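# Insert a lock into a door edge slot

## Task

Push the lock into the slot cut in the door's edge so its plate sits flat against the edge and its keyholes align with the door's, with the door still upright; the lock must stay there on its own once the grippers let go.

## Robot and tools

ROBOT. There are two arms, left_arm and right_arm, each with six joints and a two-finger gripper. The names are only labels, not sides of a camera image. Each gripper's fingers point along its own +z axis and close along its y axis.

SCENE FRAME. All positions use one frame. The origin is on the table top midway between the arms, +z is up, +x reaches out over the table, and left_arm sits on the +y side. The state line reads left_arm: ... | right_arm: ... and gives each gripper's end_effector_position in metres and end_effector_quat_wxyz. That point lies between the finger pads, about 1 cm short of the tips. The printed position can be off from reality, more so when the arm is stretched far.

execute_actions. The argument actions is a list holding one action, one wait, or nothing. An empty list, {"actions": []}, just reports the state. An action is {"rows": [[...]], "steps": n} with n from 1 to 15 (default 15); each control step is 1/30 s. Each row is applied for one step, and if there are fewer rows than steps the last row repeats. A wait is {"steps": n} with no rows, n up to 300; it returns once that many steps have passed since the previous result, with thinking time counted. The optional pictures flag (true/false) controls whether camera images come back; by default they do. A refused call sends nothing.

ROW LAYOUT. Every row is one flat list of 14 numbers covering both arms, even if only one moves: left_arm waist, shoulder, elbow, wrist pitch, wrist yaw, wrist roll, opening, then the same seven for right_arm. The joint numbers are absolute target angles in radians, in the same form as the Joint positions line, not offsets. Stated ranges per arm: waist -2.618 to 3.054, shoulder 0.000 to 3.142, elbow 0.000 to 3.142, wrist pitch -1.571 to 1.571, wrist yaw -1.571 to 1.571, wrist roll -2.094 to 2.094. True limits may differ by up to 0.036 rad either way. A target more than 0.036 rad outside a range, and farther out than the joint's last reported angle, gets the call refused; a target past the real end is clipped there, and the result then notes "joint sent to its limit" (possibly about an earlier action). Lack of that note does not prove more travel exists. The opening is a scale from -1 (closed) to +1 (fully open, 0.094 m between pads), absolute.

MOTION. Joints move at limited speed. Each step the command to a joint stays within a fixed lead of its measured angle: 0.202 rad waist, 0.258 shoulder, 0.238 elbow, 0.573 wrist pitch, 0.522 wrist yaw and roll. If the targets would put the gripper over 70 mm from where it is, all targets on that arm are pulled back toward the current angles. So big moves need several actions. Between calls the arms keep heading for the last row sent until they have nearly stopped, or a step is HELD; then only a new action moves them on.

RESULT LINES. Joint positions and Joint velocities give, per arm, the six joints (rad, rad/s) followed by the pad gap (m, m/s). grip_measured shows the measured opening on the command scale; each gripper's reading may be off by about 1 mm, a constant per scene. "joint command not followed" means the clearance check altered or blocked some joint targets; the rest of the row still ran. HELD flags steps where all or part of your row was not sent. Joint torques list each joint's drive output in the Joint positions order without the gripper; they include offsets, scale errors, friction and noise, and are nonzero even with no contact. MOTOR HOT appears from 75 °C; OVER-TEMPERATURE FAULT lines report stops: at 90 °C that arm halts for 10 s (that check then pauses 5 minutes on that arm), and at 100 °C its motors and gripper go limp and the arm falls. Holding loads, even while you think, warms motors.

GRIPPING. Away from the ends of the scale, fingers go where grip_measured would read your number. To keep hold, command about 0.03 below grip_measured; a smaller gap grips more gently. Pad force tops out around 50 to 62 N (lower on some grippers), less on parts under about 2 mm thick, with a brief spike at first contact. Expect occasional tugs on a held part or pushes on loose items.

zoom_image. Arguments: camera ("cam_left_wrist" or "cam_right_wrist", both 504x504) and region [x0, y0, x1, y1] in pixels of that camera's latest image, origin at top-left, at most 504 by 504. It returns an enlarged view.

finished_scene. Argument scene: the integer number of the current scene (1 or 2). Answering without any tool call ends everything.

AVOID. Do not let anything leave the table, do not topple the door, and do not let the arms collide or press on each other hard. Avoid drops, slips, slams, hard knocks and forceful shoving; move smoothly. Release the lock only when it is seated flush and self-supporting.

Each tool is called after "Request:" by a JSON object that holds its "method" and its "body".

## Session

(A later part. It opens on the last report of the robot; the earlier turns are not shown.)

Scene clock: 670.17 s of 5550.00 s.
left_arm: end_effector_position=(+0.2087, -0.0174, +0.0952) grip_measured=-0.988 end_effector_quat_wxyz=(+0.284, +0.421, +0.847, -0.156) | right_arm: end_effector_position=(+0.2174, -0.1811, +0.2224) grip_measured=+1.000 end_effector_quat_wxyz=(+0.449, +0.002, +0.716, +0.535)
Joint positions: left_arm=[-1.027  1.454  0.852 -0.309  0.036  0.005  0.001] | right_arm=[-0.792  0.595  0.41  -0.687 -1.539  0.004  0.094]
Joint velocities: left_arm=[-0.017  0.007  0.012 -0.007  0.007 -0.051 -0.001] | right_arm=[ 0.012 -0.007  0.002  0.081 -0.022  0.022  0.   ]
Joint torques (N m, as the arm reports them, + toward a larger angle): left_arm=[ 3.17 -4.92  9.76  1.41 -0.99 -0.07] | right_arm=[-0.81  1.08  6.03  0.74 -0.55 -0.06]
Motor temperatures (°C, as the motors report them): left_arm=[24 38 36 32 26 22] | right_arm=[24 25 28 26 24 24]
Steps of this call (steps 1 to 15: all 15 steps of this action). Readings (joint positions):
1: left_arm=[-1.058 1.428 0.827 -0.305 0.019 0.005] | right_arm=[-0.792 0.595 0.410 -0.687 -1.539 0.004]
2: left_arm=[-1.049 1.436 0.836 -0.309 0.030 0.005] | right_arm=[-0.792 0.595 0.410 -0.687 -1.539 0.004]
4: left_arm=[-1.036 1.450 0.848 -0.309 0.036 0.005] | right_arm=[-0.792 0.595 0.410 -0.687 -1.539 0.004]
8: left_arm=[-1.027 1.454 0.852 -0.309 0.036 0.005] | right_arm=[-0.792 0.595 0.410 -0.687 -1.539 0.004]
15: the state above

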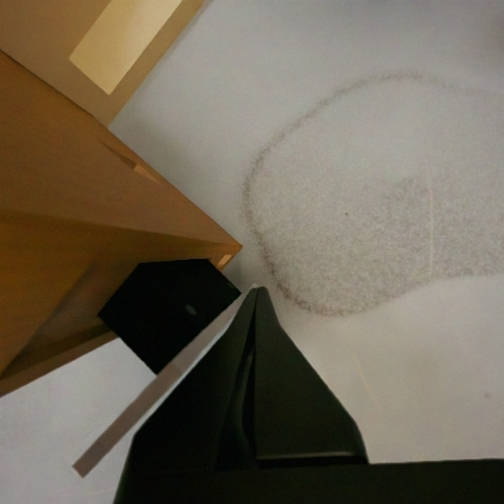

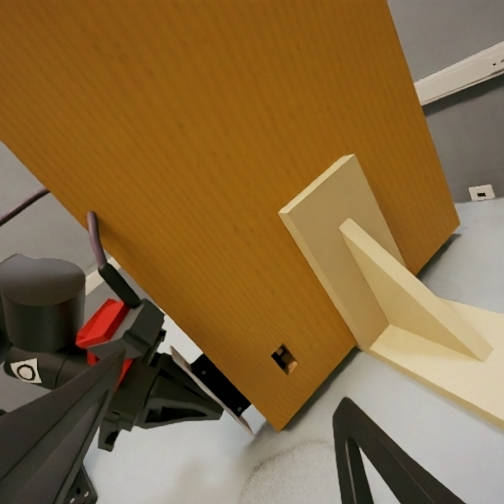

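Now use wrist yaw more.

Request:
{"method": "execute_actions", "body": {"actions": [{"rows":[[-1.03,1.47,0.9,-0.27,-0.22,0,-1,-0.8,0.6,0.4,-0.7,-1.55,0,1]],"steps":15}]}}

Request:
{"method": "execute_actions", "body": {"actions": [{"rows":[[-1.1,1.5,0.94,-0.27,-0.4,0,-1,-0.8,0.6,0.4,-0.7,-1.55,0,1]],"steps":15}]}}

Scene clock: 679.43 s of 5550.00 s.
left_arm: end_effector_position=(+0.2206, -0.0104, +0.0947) grip_measured=-0.988 end_effector_quat_wxyz=(+0.308, +0.413, +0.851, -0.103) | right_arm: end_effector_position=(+0.2174, -0.1811, +0.2224) grip_measured=+1.000 end_effector_quat_wxyz=(+0.449, +0.002, +0.716, +0.535)
Joint positions: left_arm=[-1.052  1.466  0.861 -0.31  -0.095  0.005  0.001] | right_arm=[-0.792  0.595  0.41  -0.687 -1.539  0.004  0.094]
Joint velocities: left_arm=[-0.012  0.002 -0.002 -0.037 -0.007 -0.081 -0.   ] | right_arm=[-0.002 -0.012 -0.007 -0.037  0.095 -0.066  0.   ]
Joint torques (N m, as the arm reports them, + toward a larger angle): left_arm=[ 1.91 -5.26  9.88  1.4  -1.25 -0.08] | right_arm=[-0.72  1.17  5.92  0.78 -0.57 -0.07]
Motor temperatures (°C, as the motors report them): left_arm=[25 38 36 32 26 21] | right_arm=[24 25 28 26 24 24]
Steps of this call (steps 1 to 15: the robot went on to your last target; steps 16 to 90: nothing new was sent; then 5.77 s passed at rest; steps 91 to 105: all 15 steps of this action). Readings (joint positions):
91: left_arm=[-1.032 1.455 0.854 -0.309 0.020 0.005] | right_arm=[-0.792 0.595 0.410 -0.687 -1.539 0.004]
92: left_arm=[-1.040 1.457 0.855 -0.310 -0.005 0.005] | right_arm=[-0.792 0.595 0.410 -0.687 -1.539 0.004]
94: left_arm=[-1.049 1.463 0.859 -0.310 -0.037 0.005] | right_arm=[-0.792 0.595 0.410 -0.687 -1.539 0.004]
98: left_arm=[-1.052 1.465 0.861 -0.310 -0.068 0.005] | right_arm=[-0.792 0.595 0.410 -0.687 -1.539 0.004]
105: the state above

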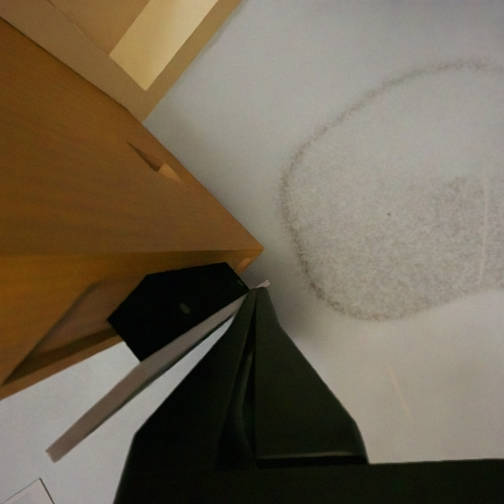

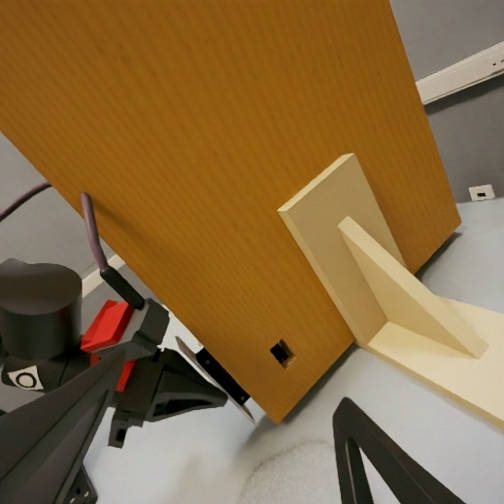

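Scene clock: 679.93 s of 5550.00 s.
left_arm: end_effector_position=(+0.2290, -0.0150, +0.1013) grip_measured=-0.988 end_effector_quat_wxyz=(+0.341, +0.413, +0.843, -0.043) | right_arm: end_effector_position=(+0.2174, -0.1811, +0.2224) grip_measured=+1.000 end_effector_quat_wxyz=(+0.449, +0.002, +0.716, +0.535)
Joint positions: left_arm=[-1.118  1.5    0.9   -0.314 -0.264  0.005  0.001] | right_arm=[-0.792  0.595  0.41  -0.687 -1.539  0.004  0.094]
Joint velocities: left_arm=[-0.007  0.012  0.007  0.007  0.037 -0.022 -0.   ] | right_arm=[-0.017 -0.012 -0.002 -0.051  0.007 -0.007  0.   ]
Joint torques (N m, as the arm reports them, + toward a larger angle): left_arm=[ 1.57 -5.84  9.91  1.44 -1.51 -0.08] | right_arm=[-0.76  1.09  5.92  0.78 -0.52 -0.06]
Motor temperatures (°C, as the motors report them): left_arm=[25 38 36 32 26 21] | right_arm=[24 25 28 26 24 24]
Steps of this call (steps 1 to 15: all 15 steps of this action). Readings (joint positions):
1: left_arm=[-1.064 1.471 0.867 -0.314 -0.123 0.005] | right_arm=[-0.792 0.595 0.410 -0.687 -1.539 0.004]
2: left_arm=[-1.081 1.482 0.877 -0.316 -0.168 0.005] | right_arm=[-0.792 0.595 0.410 -0.687 -1.539 0.004]
4: left_arm=[-1.103 1.496 0.895 -0.316 -0.221 0.005] | right_arm=[-0.792 0.595 0.410 -0.687 -1.539 0.004]
8: left_arm=[-1.115 1.500 0.900 -0.314 -0.257 0.005] | right_arm=[-0.792 0.595 0.410 -0.687 -1.539 0.004]
15: the state above

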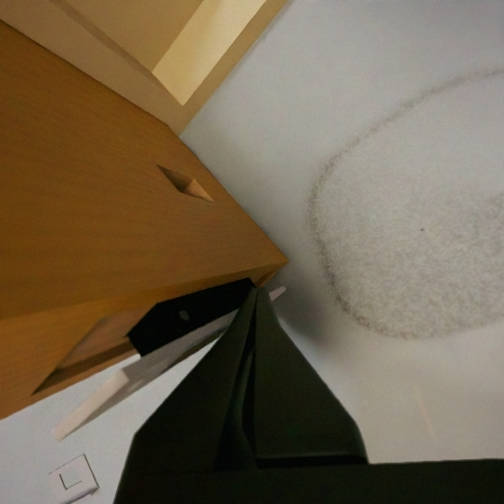

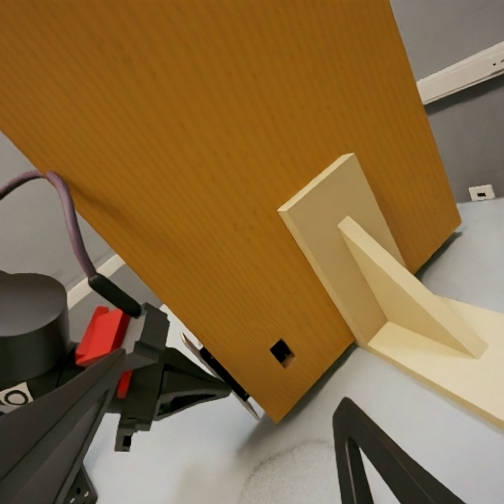

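Request:
{"method": "execute_actions", "body": {"actions": [{"rows":[[-1.06,1.5,0.93,-0.27,-0.48,0,-1,-0.8,0.6,0.4,-0.7,-1.55,0,1]],"steps":15}]}}

Request:
{"method": "execute_actions", "body": {"actions": [{"rows":[[-1.03,1.5,0.93,-0.27,-0.52,0,-1,-0.8,0.6,0.4,-0.7,-1.55,0,1]],"steps":15}]}}

Scene clock: 686.57 s of 5550.00 s.
left_arm: end_effector_position=(+0.2471, +0.0028, +0.1048) grip_measured=-0.988 end_effector_quat_wxyz=(+0.358, +0.387, +0.850, +0.000) | right_arm: end_effector_position=(+0.2174, -0.1811, +0.2224) grip_measured=+1.000 end_effector_quat_wxyz=(+0.449, +0.002, +0.716, +0.535)
Joint positions: left_arm=[-1.093  1.5    0.9   -0.316 -0.353  0.005  0.001] | right_arm=[-0.792  0.595  0.41  -0.687 -1.539  0.004  0.094]
Joint velocities: left_arm=[-0.007 -0.017 -0.012  0.037  0.051 -0.066 -0.001] | right_arm=[-0.012 -0.007 -0.002  0.051 -0.007  0.051  0.   ]
Joint torques (N m, as the arm reports them, + toward a larger angle): left_arm=[ 2.81 -5.81  9.1   1.44 -1.46 -0.08] | right_arm=[-0.76  1.02  5.8   0.73 -0.52 -0.06]
Motor temperatures (°C, as the motors report them): left_arm=[25 38 37 33 27 21] | right_arm=[24 25 28 26 24 24]
Steps of this call (steps 1 to 15: the robot went on to your last target; steps 16 to 90: nothing new was sent; then 3.13 s passed at rest; steps 91 to 105: all 15 steps of this action). Readings (joint positions):
91: left_arm=[-1.117 1.500 0.900 -0.314 -0.269 0.005] | right_arm=[-0.792 0.595 0.410 -0.687 -1.539 0.004]
92: left_arm=[-1.116 1.500 0.900 -0.314 -0.275 0.005] | right_arm=[-0.792 0.595 0.410 -0.687 -1.539 0.004]
94: left_arm=[-1.109 1.500 0.900 -0.314 -0.293 0.005] | right_arm=[-0.792 0.595 0.410 -0.687 -1.539 0.004]
98: left_arm=[-1.095 1.500 0.900 -0.314 -0.332 0.005] | right_arm=[-0.792 0.595 0.410 -0.687 -1.539 0.004]
105: the state above

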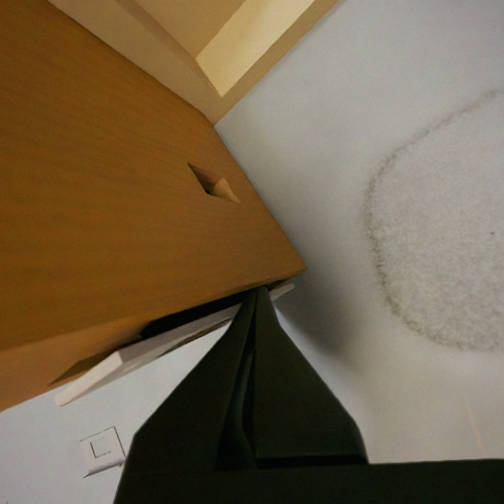

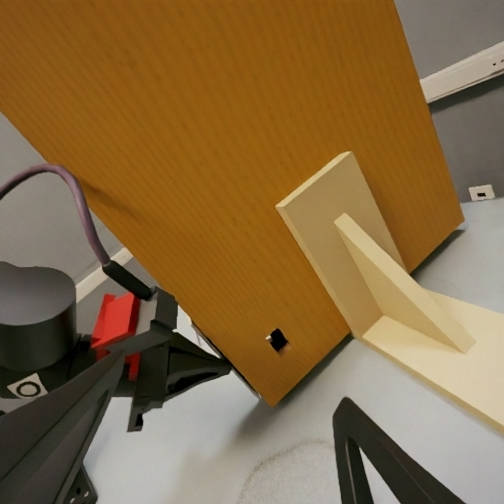

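Scene clock: 687.07 s of 5550.00 s.
left_arm: end_effector_position=(+0.2593, +0.0169, +0.1063) grip_measured=-0.988 end_effector_quat_wxyz=(+0.363, +0.368, +0.856, +0.024) | right_arm: end_effector_position=(+0.2174, -0.1811, +0.2224) grip_measured=+1.000 end_effector_quat_wxyz=(+0.449, +0.002, +0.716, +0.535)
Joint positions: left_arm=[-1.063  1.5    0.9   -0.321 -0.395  0.005  0.001] | right_arm=[-0.792  0.595  0.41  -0.687 -1.539  0.004  0.094]
Joint velocities: left_arm=[ 0.007 -0.022 -0.017 -0.037 -0.022 -0.037  0.001] | right_arm=[ 0.002 -0.002  0.032  0.007 -0.007 -0.007  0.   ]
Joint torques (N m, as the arm reports them, + toward a larger angle): left_arm=[ 2.84 -5.77  9.13  1.47 -1.46 -0.08] | right_arm=[-0.89  1.15  6.06  0.71 -0.51 -0.05]
Motor temperatures (°C, as the motors report them): left_arm=[25 38 36 33 28 21] | right_arm=[24 25 28 26 24 24]
Steps of this call (steps 1 to 15: all 15 steps of this action). Readings (joint positions):
1: left_arm=[-1.090 1.500 0.900 -0.316 -0.353 0.005] | right_arm=[-0.792 0.595 0.410 -0.687 -1.539 0.004]
2: left_arm=[-1.088 1.500 0.900 -0.317 -0.353 0.005] | right_arm=[-0.792 0.595 0.410 -0.687 -1.539 0.004]
4: left_arm=[-1.081 1.500 0.900 -0.318 -0.356 0.005] | right_arm=[-0.792 0.595 0.410 -0.687 -1.539 0.004]
8: left_arm=[-1.068 1.500 0.900 -0.321 -0.376 0.005] | right_arm=[-0.792 0.595 0.410 -0.687 -1.539 0.004]
15: the state above

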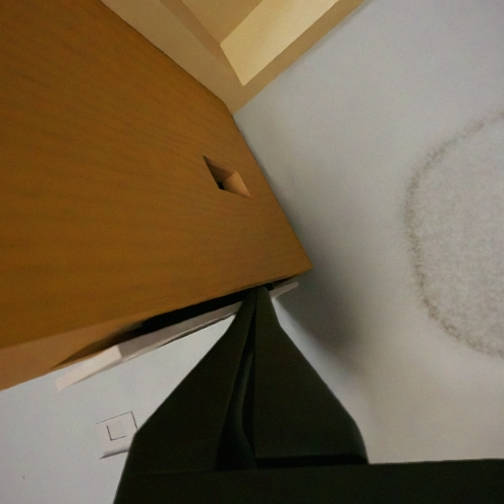

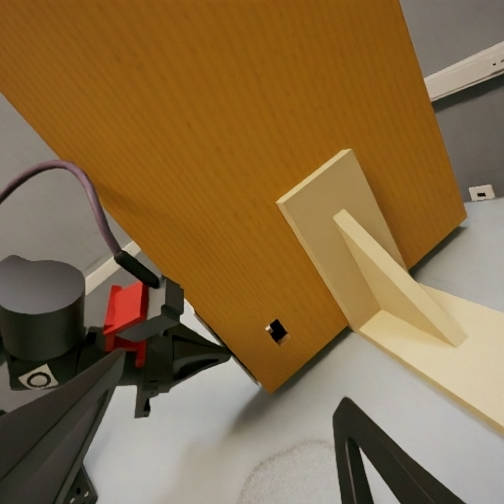

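Request:
{"method": "execute_actions", "body": {"actions": [{"rows":[[-1.12,1.44,0.88,-0.29,-0.42,0,-1,-0.8,0.6,0.4,-0.7,-1.55,0,1]],"steps":15}]}}

Scene clock: 691.90 s of 5550.00 s.
left_arm: end_effector_position=(+0.2434, +0.0077, +0.1091) grip_measured=-0.988 end_effector_quat_wxyz=(+0.369, +0.387, +0.845, +0.016) | right_arm: end_effector_position=(+0.2174, -0.1811, +0.2224) grip_measured=+1.000 end_effector_quat_wxyz=(+0.449, +0.002, +0.716, +0.535)
Joint positions: left_arm=[-1.115  1.472  0.88  -0.319 -0.402  0.005  0.001] | right_arm=[-0.792  0.595  0.41  -0.687 -1.539  0.004  0.094]
Joint velocities: left_arm=[-0.002  0.012 -0.002  0.066  0.007 -0.007  0.   ] | right_arm=[ 0.002 -0.002  0.007 -0.051 -0.037  0.022  0.   ]
Joint torques (N m, as the arm reports them, + toward a larger angle): left_arm=[-0.44 -8.49  6.89  1.29 -0.38 -0.08] | right_arm=[-0.78  1.16  5.97  0.77 -0.54 -0.12]
Motor temperatures (°C, as the motors report them): left_arm=[25 38 36 33 28 21] | right_arm=[24 25 28 26 24 24]
Steps of this call (steps 1 to 15: the robot went on to your last target; steps 16 to 90: nothing new was sent; then 1.33 s passed at rest; steps 91 to 105: all 15 steps of this action). Readings (joint positions):
91: left_arm=[-1.071 1.497 0.895 -0.320 -0.396 0.005] | right_arm=[-0.792 0.595 0.410 -0.687 -1.539 0.004]
92: left_arm=[-1.083 1.490 0.889 -0.319 -0.399 0.005] | right_arm=[-0.792 0.595 0.410 -0.687 -1.539 0.004]
94: left_arm=[-1.106 1.478 0.881 -0.319 -0.399 0.005] | right_arm=[-0.792 0.595 0.410 -0.687 -1.539 0.004]
98: left_arm=[-1.115 1.472 0.880 -0.319 -0.401 0.005] | right_arm=[-0.792 0.595 0.410 -0.687 -1.539 0.004]
105: the state above

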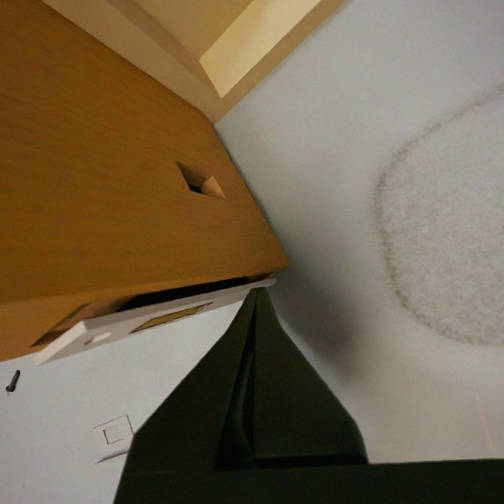

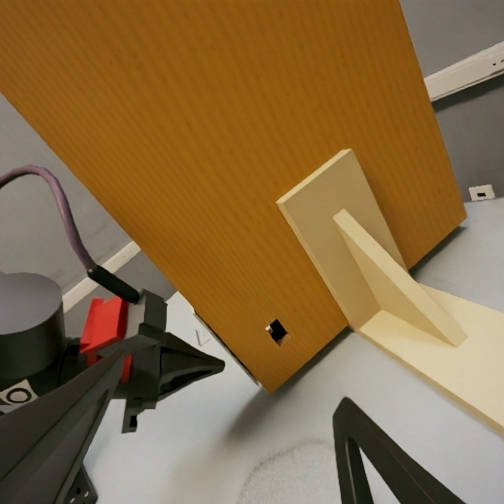

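Request:
{"method": "execute_actions", "body": {"actions": [{"rows":[[-1.1,1.35,0.8,-0.29,-0.45,0,-1,-0.8,0.6,0.4,-0.7,-1.55,0,1]],"steps":12}], "pictures": false}}

Request:
{"method": "execute_actions", "body": {"actions": [{"rows":[[-1.05,1.35,0.8,-0.29,-0.45,0,-1,-0.8,0.6,0.4,-0.7,-1.55,0,1]],"steps":15}]}}

Scene clock: 698.60 s of 5550.00 s.
left_arm: end_effector_position=(+0.2371, +0.0296, +0.1131) grip_measured=-0.988 end_effector_quat_wxyz=(+0.382, +0.376, +0.844, +0.024) | right_arm: end_effector_position=(+0.2174, -0.1811, +0.2224) grip_measured=+1.000 end_effector_quat_wxyz=(+0.449, +0.002, +0.716, +0.535)
Joint positions: left_arm=[-1.109  1.377  0.798 -0.312 -0.431  0.005  0.001] | right_arm=[-0.792  0.595  0.41  -0.687 -1.539  0.004  0.094]
Joint velocities: left_arm=[-0.027  0.022  0.012  0.051  0.022  0.007 -0.001] | right_arm=[-0.017 -0.007  0.007  0.007  0.007 -0.022  0.   ]
Joint torques (N m, as the arm reports them, + toward a larger angle): left_arm=[ 0.84 -7.2   7.02  1.24 -0.4  -0.08] | right_arm=[-0.69  1.08  6.03  0.75 -0.52 -0.06]
Motor temperatures (°C, as the motors report them): left_arm=[25 39 35 33 27 21] | right_arm=[24 25 28 26 24 24]
Steps of this call (steps 1 to 15: the robot went on to your last target; steps 16 to 90: nothing new was sent; then 3.30 s passed at rest; steps 91 to 102: all 12 steps of this action). Readings (joint positions):
91: left_arm=[-1.115 1.459 0.865 -0.307 -0.405 0.005] | right_arm=[-0.792 0.595 0.410 -0.687 -1.539 0.004]
92: left_arm=[-1.114 1.434 0.841 -0.304 -0.410 0.005] | right_arm=[-0.792 0.595 0.410 -0.687 -1.539 0.004]
94: left_arm=[-1.111 1.390 0.805 -0.311 -0.419 0.005] | right_arm=[-0.792 0.595 0.410 -0.687 -1.539 0.004]
98: left_arm=[-1.109 1.377 0.798 -0.312 -0.428 0.005] | right_arm=[-0.792 0.595 0.410 -0.687 -1.539 0.004]
102: the state above

Scene clock: 699.10 s of 5550.00 s.
left_arm: end_effector_position=(+0.2509, +0.0445, +0.1134) grip_measured=-0.988 end_effector_quat_wxyz=(+0.382, +0.352, +0.854, +0.036) | right_arm: end_effector_position=(+0.2174, -0.1811, +0.2224) grip_measured=+1.000 end_effector_quat_wxyz=(+0.449, +0.002, +0.716, +0.535)
Joint positions: left_arm=[-1.056  1.377  0.798 -0.312 -0.436  0.005  0.001] | right_arm=[-0.792  0.595  0.41  -0.687 -1.539  0.004  0.094]
Joint velocities: left_arm=[-0.007  0.007 -0.002  0.022  0.022  0.022  0.   ] | right_arm=[ 0.002  0.012 -0.012 -0.007  0.081 -0.095  0.   ]
Joint torques (N m, as the arm reports them, + toward a larger angle): left_arm=[ 0.48 -7.22  6.96  1.24 -0.33 -0.08] | right_arm=[-0.63  1.09  6.1   0.78 -0.56 -0.05]
Motor temperatures (°C, as the motors report them): left_arm=[25 39 35 33 27 21] | right_arm=[24 25 28 26 24 24]
Steps of this call (steps 1 to 15: all 15 steps of this action). Readings (joint positions):
1: left_arm=[-1.103 1.377 0.798 -0.312 -0.429 0.005] | right_arm=[-0.792 0.595 0.410 -0.687 -1.539 0.004]
2: left_arm=[-1.090 1.377 0.798 -0.312 -0.429 0.005] | right_arm=[-0.792 0.595 0.410 -0.687 -1.539 0.004]
4: left_arm=[-1.064 1.377 0.798 -0.312 -0.433 0.005] | right_arm=[-0.792 0.595 0.410 -0.687 -1.539 0.004]
8: left_arm=[-1.056 1.377 0.798 -0.312 -0.436 0.005] | right_arm=[-0.792 0.595 0.410 -0.687 -1.539 0.004]
15: the state above

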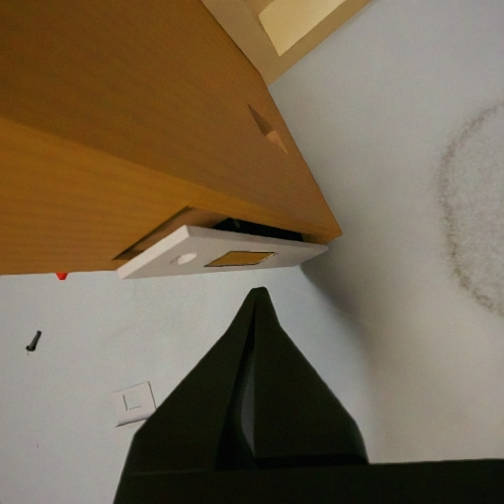

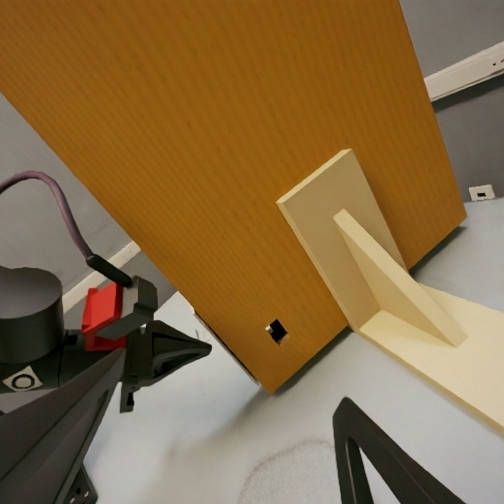

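Now extend radially.

Request:
{"method": "execute_actions", "body": {"actions": [{"rows":[[-1.05,1.43,0.89,-0.29,-0.45,0,-1,-0.8,0.6,0.4,-0.7,-1.55,0,1]],"steps":15}]}}

Request:
{"method": "execute_actions", "body": {"actions": [{"rows":[[-1.02,1.47,0.92,-0.27,-0.52,0,-1,-0.8,0.6,0.4,-0.7,-1.55,0,1]],"steps":15}]}}

Scene clock: 703.50 s of 5550.00 s.
left_arm: end_effector_position=(+0.2592, +0.0333, +0.1180) grip_measured=-0.988 end_effector_quat_wxyz=(+0.384, +0.352, +0.853, +0.036) | right_arm: end_effector_position=(+0.2174, -0.1811, +0.2224) grip_measured=+1.000 end_effector_quat_wxyz=(+0.449, +0.002, +0.716, +0.535)
Joint positions: left_arm=[-1.056  1.426  0.854 -0.316 -0.436  0.005  0.001] | right_arm=[-0.792  0.595  0.41  -0.687 -1.539  0.004  0.094]
Joint velocities: left_arm=[ 0.002 -0.017 -0.002 -0.037 -0.081 -0.022  0.001] | right_arm=[ 0.007 -0.002  0.007 -0.037  0.051  0.037  0.   ]
Joint torques (N m, as the arm reports them, + toward a larger angle): left_arm=[ 0.48 -4.81  9.66  1.27 -0.35 -0.08] | right_arm=[-0.84  0.92  5.94  0.78 -0.55 -0.09]
Motor temperatures (°C, as the motors report them): left_arm=[25 39 35 33 27 21] | right_arm=[24 25 28 26 24 24]
Steps of this call (steps 1 to 15: the robot went on to your last target; steps 16 to 90: nothing new was sent; then 0.90 s passed at rest; steps 91 to 105: all 15 steps of this action). Readings (joint positions):
91: left_arm=[-1.056 1.385 0.807 -0.319 -0.436 0.005] | right_arm=[-0.792 0.595 0.410 -0.687 -1.539 0.004]
92: left_arm=[-1.056 1.399 0.823 -0.321 -0.436 0.005] | right_arm=[-0.792 0.595 0.410 -0.687 -1.539 0.004]
94: left_arm=[-1.056 1.422 0.849 -0.316 -0.436 0.005] | right_arm=[-0.792 0.595 0.410 -0.687 -1.539 0.004]
98: left_arm=[-1.056 1.426 0.854 -0.316 -0.436 0.005] | right_arm=[-0.792 0.595 0.410 -0.687 -1.539 0.004]
105: the state above

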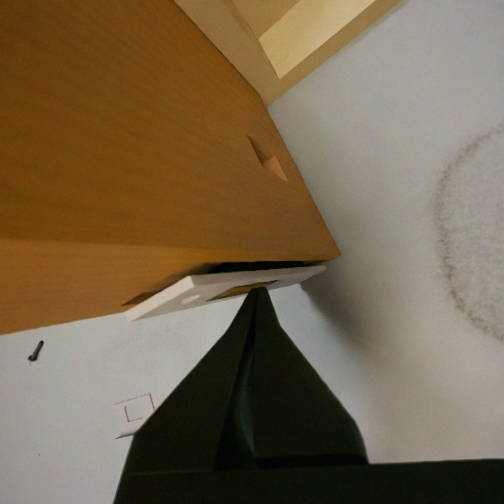

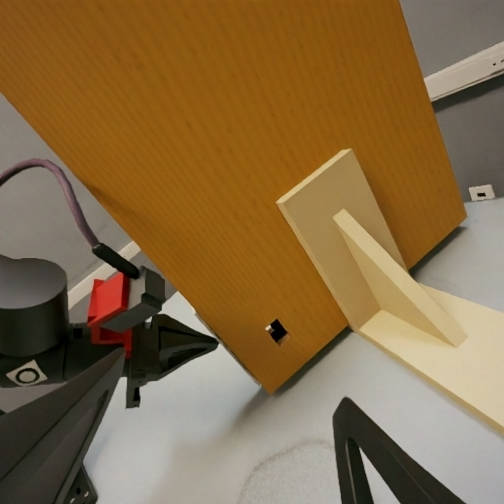

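Scene clock: 704.00 s of 5550.00 s.
left_arm: end_effector_position=(+0.2669, +0.0360, +0.1152) grip_measured=-0.988 end_effector_quat_wxyz=(+0.380, +0.346, +0.857, +0.052) | right_arm: end_effector_position=(+0.2174, -0.1811, +0.2224) grip_measured=+1.000 end_effector_quat_wxyz=(+0.449, +0.002, +0.716, +0.535)
Joint positions: left_arm=[-1.044  1.459  0.878 -0.326 -0.458  0.005  0.001] | right_arm=[-0.792  0.595  0.41  -0.687 -1.539  0.004  0.094]
Joint velocities: left_arm=[-0.007 -0.007  0.017 -0.007  0.037  0.022 -0.   ] | right_arm=[-0.012 -0.002 -0.007  0.081  0.066 -0.022  0.   ]
Joint torques (N m, as the arm reports them, + toward a larger angle): left_arm=[ 2.07 -4.5  10.09  1.52 -0.84 -0.08] | right_arm=[-0.89  1.03  5.79  0.78 -0.52 -0.09]
Motor temperatures (°C, as the motors report them): left_arm=[25 39 35 33 27 21] | right_arm=[24 25 28 26 24 24]
Steps of this call (steps 1 to 15: all 15 steps of this action). Readings (joint positions):
1: left_arm=[-1.053 1.431 0.859 -0.319 -0.442 0.005] | right_arm=[-0.792 0.595 0.410 -0.687 -1.539 0.004]
2: left_arm=[-1.050 1.441 0.867 -0.319 -0.447 0.005] | right_arm=[-0.792 0.595 0.410 -0.687 -1.539 0.004]
4: left_arm=[-1.044 1.456 0.878 -0.324 -0.454 0.005] | right_arm=[-0.792 0.595 0.410 -0.687 -1.539 0.004]
8: left_arm=[-1.044 1.459 0.878 -0.326 -0.458 0.005] | right_arm=[-0.792 0.595 0.410 -0.687 -1.539 0.004]
15: the state above

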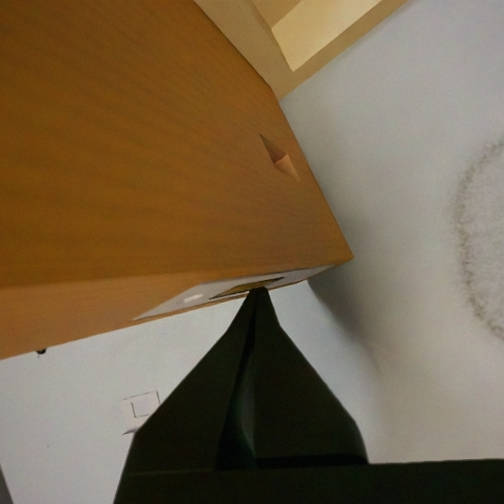

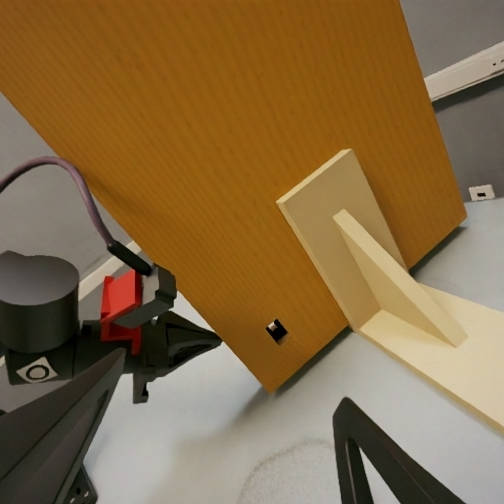

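Request:
{"method": "execute_actions", "body": {"actions": [{"rows":[[-1.0,1.48,0.93,-0.27,-0.58,0,-1,-0.8,0.6,0.4,-0.7,-1.55,0,1]],"steps":15}], "pictures": false}}

Request:
{"method": "execute_actions", "body": {"actions": [{"rows":[[-1.1,1.33,0.8,-0.29,-0.45,0,-1,-0.8,0.6,0.4,-0.7,-1.55,0,1]],"steps":15}]}}

Scene clock: 710.23 s of 5550.00 s.
left_arm: end_effector_position=(+0.2710, +0.0399, +0.1149) grip_measured=-0.988 end_effector_quat_wxyz=(+0.378, +0.341, +0.858, +0.063) | right_arm: end_effector_position=(+0.2174, -0.1811, +0.2224) grip_measured=+1.000 end_effector_quat_wxyz=(+0.449, +0.002, +0.716, +0.535)
Joint positions: left_arm=[-1.036  1.47   0.887 -0.334 -0.475  0.005  0.001] | right_arm=[-0.792  0.595  0.41  -0.687 -1.539  0.004  0.094]
Joint velocities: left_arm=[-0.002 -0.007 -0.002 -0.007  0.007 -0.022 -0.001] | right_arm=[ 0.002  0.002 -0.017  0.007  0.037 -0.051  0.   ]
Joint torques (N m, as the arm reports them, + toward a larger angle): left_arm=[ 3.09 -4.72 10.11  1.59 -1.28 -0.08] | right_arm=[-0.7   1.19  6.01  0.75 -0.52 -0.09]
Motor temperatures (°C, as the motors report them): left_arm=[25 38 36 33 27 21] | right_arm=[24 25 28 26 24 24]
Steps of this call (steps 1 to 15: the robot went on to your last target; steps 16 to 90: nothing new was sent; then 2.73 s passed at rest; steps 91 to 105: all 15 steps of this action). Readings (joint positions):
91: left_arm=[-1.043 1.461 0.879 -0.328 -0.463 0.005] | right_arm=[-0.792 0.595 0.410 -0.687 -1.539 0.004]
92: left_arm=[-1.041 1.463 0.881 -0.332 -0.464 0.005] | right_arm=[-0.792 0.595 0.410 -0.687 -1.539 0.004]
94: left_arm=[-1.040 1.466 0.885 -0.334 -0.468 0.005] | right_arm=[-0.792 0.595 0.410 -0.687 -1.539 0.004]
98: left_arm=[-1.037 1.470 0.887 -0.334 -0.474 0.005] | right_arm=[-0.792 0.595 0.410 -0.687 -1.539 0.004]
105: the state above

Scene clock: 710.73 s of 5550.00 s.
left_arm: end_effector_position=(+0.2427, +0.0377, +0.1205) grip_measured=-0.988 end_effector_quat_wxyz=(+0.392, +0.363, +0.845, +0.034) | right_arm: end_effector_position=(+0.2174, -0.1811, +0.2224) grip_measured=+1.000 end_effector_quat_wxyz=(+0.449, +0.002, +0.716, +0.535)
Joint positions: left_arm=[-1.095  1.356  0.798 -0.319 -0.455  0.005  0.001] | right_arm=[-0.792  0.595  0.41  -0.687 -1.539  0.004  0.094]
Joint velocities: left_arm=[-0.002 -0.007  0.002  0.022  0.022 -0.081  0.   ] | right_arm=[ 0.007 -0.007  0.002  0.037 -0.007  0.095  0.   ]
Joint torques (N m, as the arm reports them, + toward a larger angle): left_arm=[-0.43 -6.84  7.17  1.32 -0.16 -0.08] | right_arm=[-0.57  0.88  5.88  0.78 -0.56 -0.05]
Motor temperatures (°C, as the motors report them): left_arm=[25 38 36 33 27 21] | right_arm=[24 25 28 26 24 24]
Steps of this call (steps 1 to 15: all 15 steps of this action). Readings (joint positions):
1: left_arm=[-1.044 1.455 0.871 -0.323 -0.472 0.005] | right_arm=[-0.792 0.595 0.410 -0.687 -1.539 0.004]
2: left_arm=[-1.058 1.424 0.842 -0.319 -0.469 0.005] | right_arm=[-0.792 0.595 0.410 -0.687 -1.539 0.004]
4: left_arm=[-1.086 1.372 0.804 -0.322 -0.462 0.005] | right_arm=[-0.792 0.595 0.410 -0.687 -1.539 0.004]
8: left_arm=[-1.095 1.356 0.798 -0.319 -0.456 0.005] | right_arm=[-0.792 0.595 0.410 -0.687 -1.539 0.004]
15: the state above

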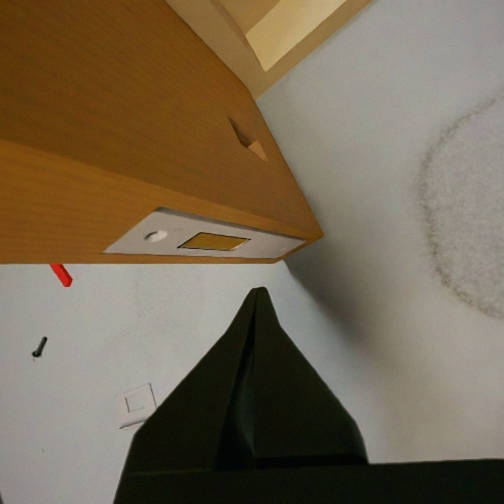

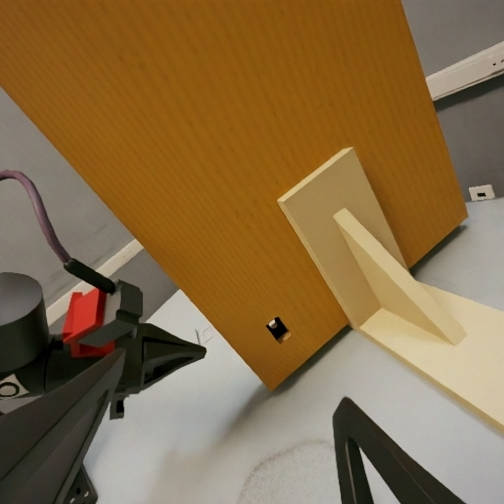

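Request:
{"method": "finished_scene", "body": {"scene": 2}}

The scene is finished: the task was done.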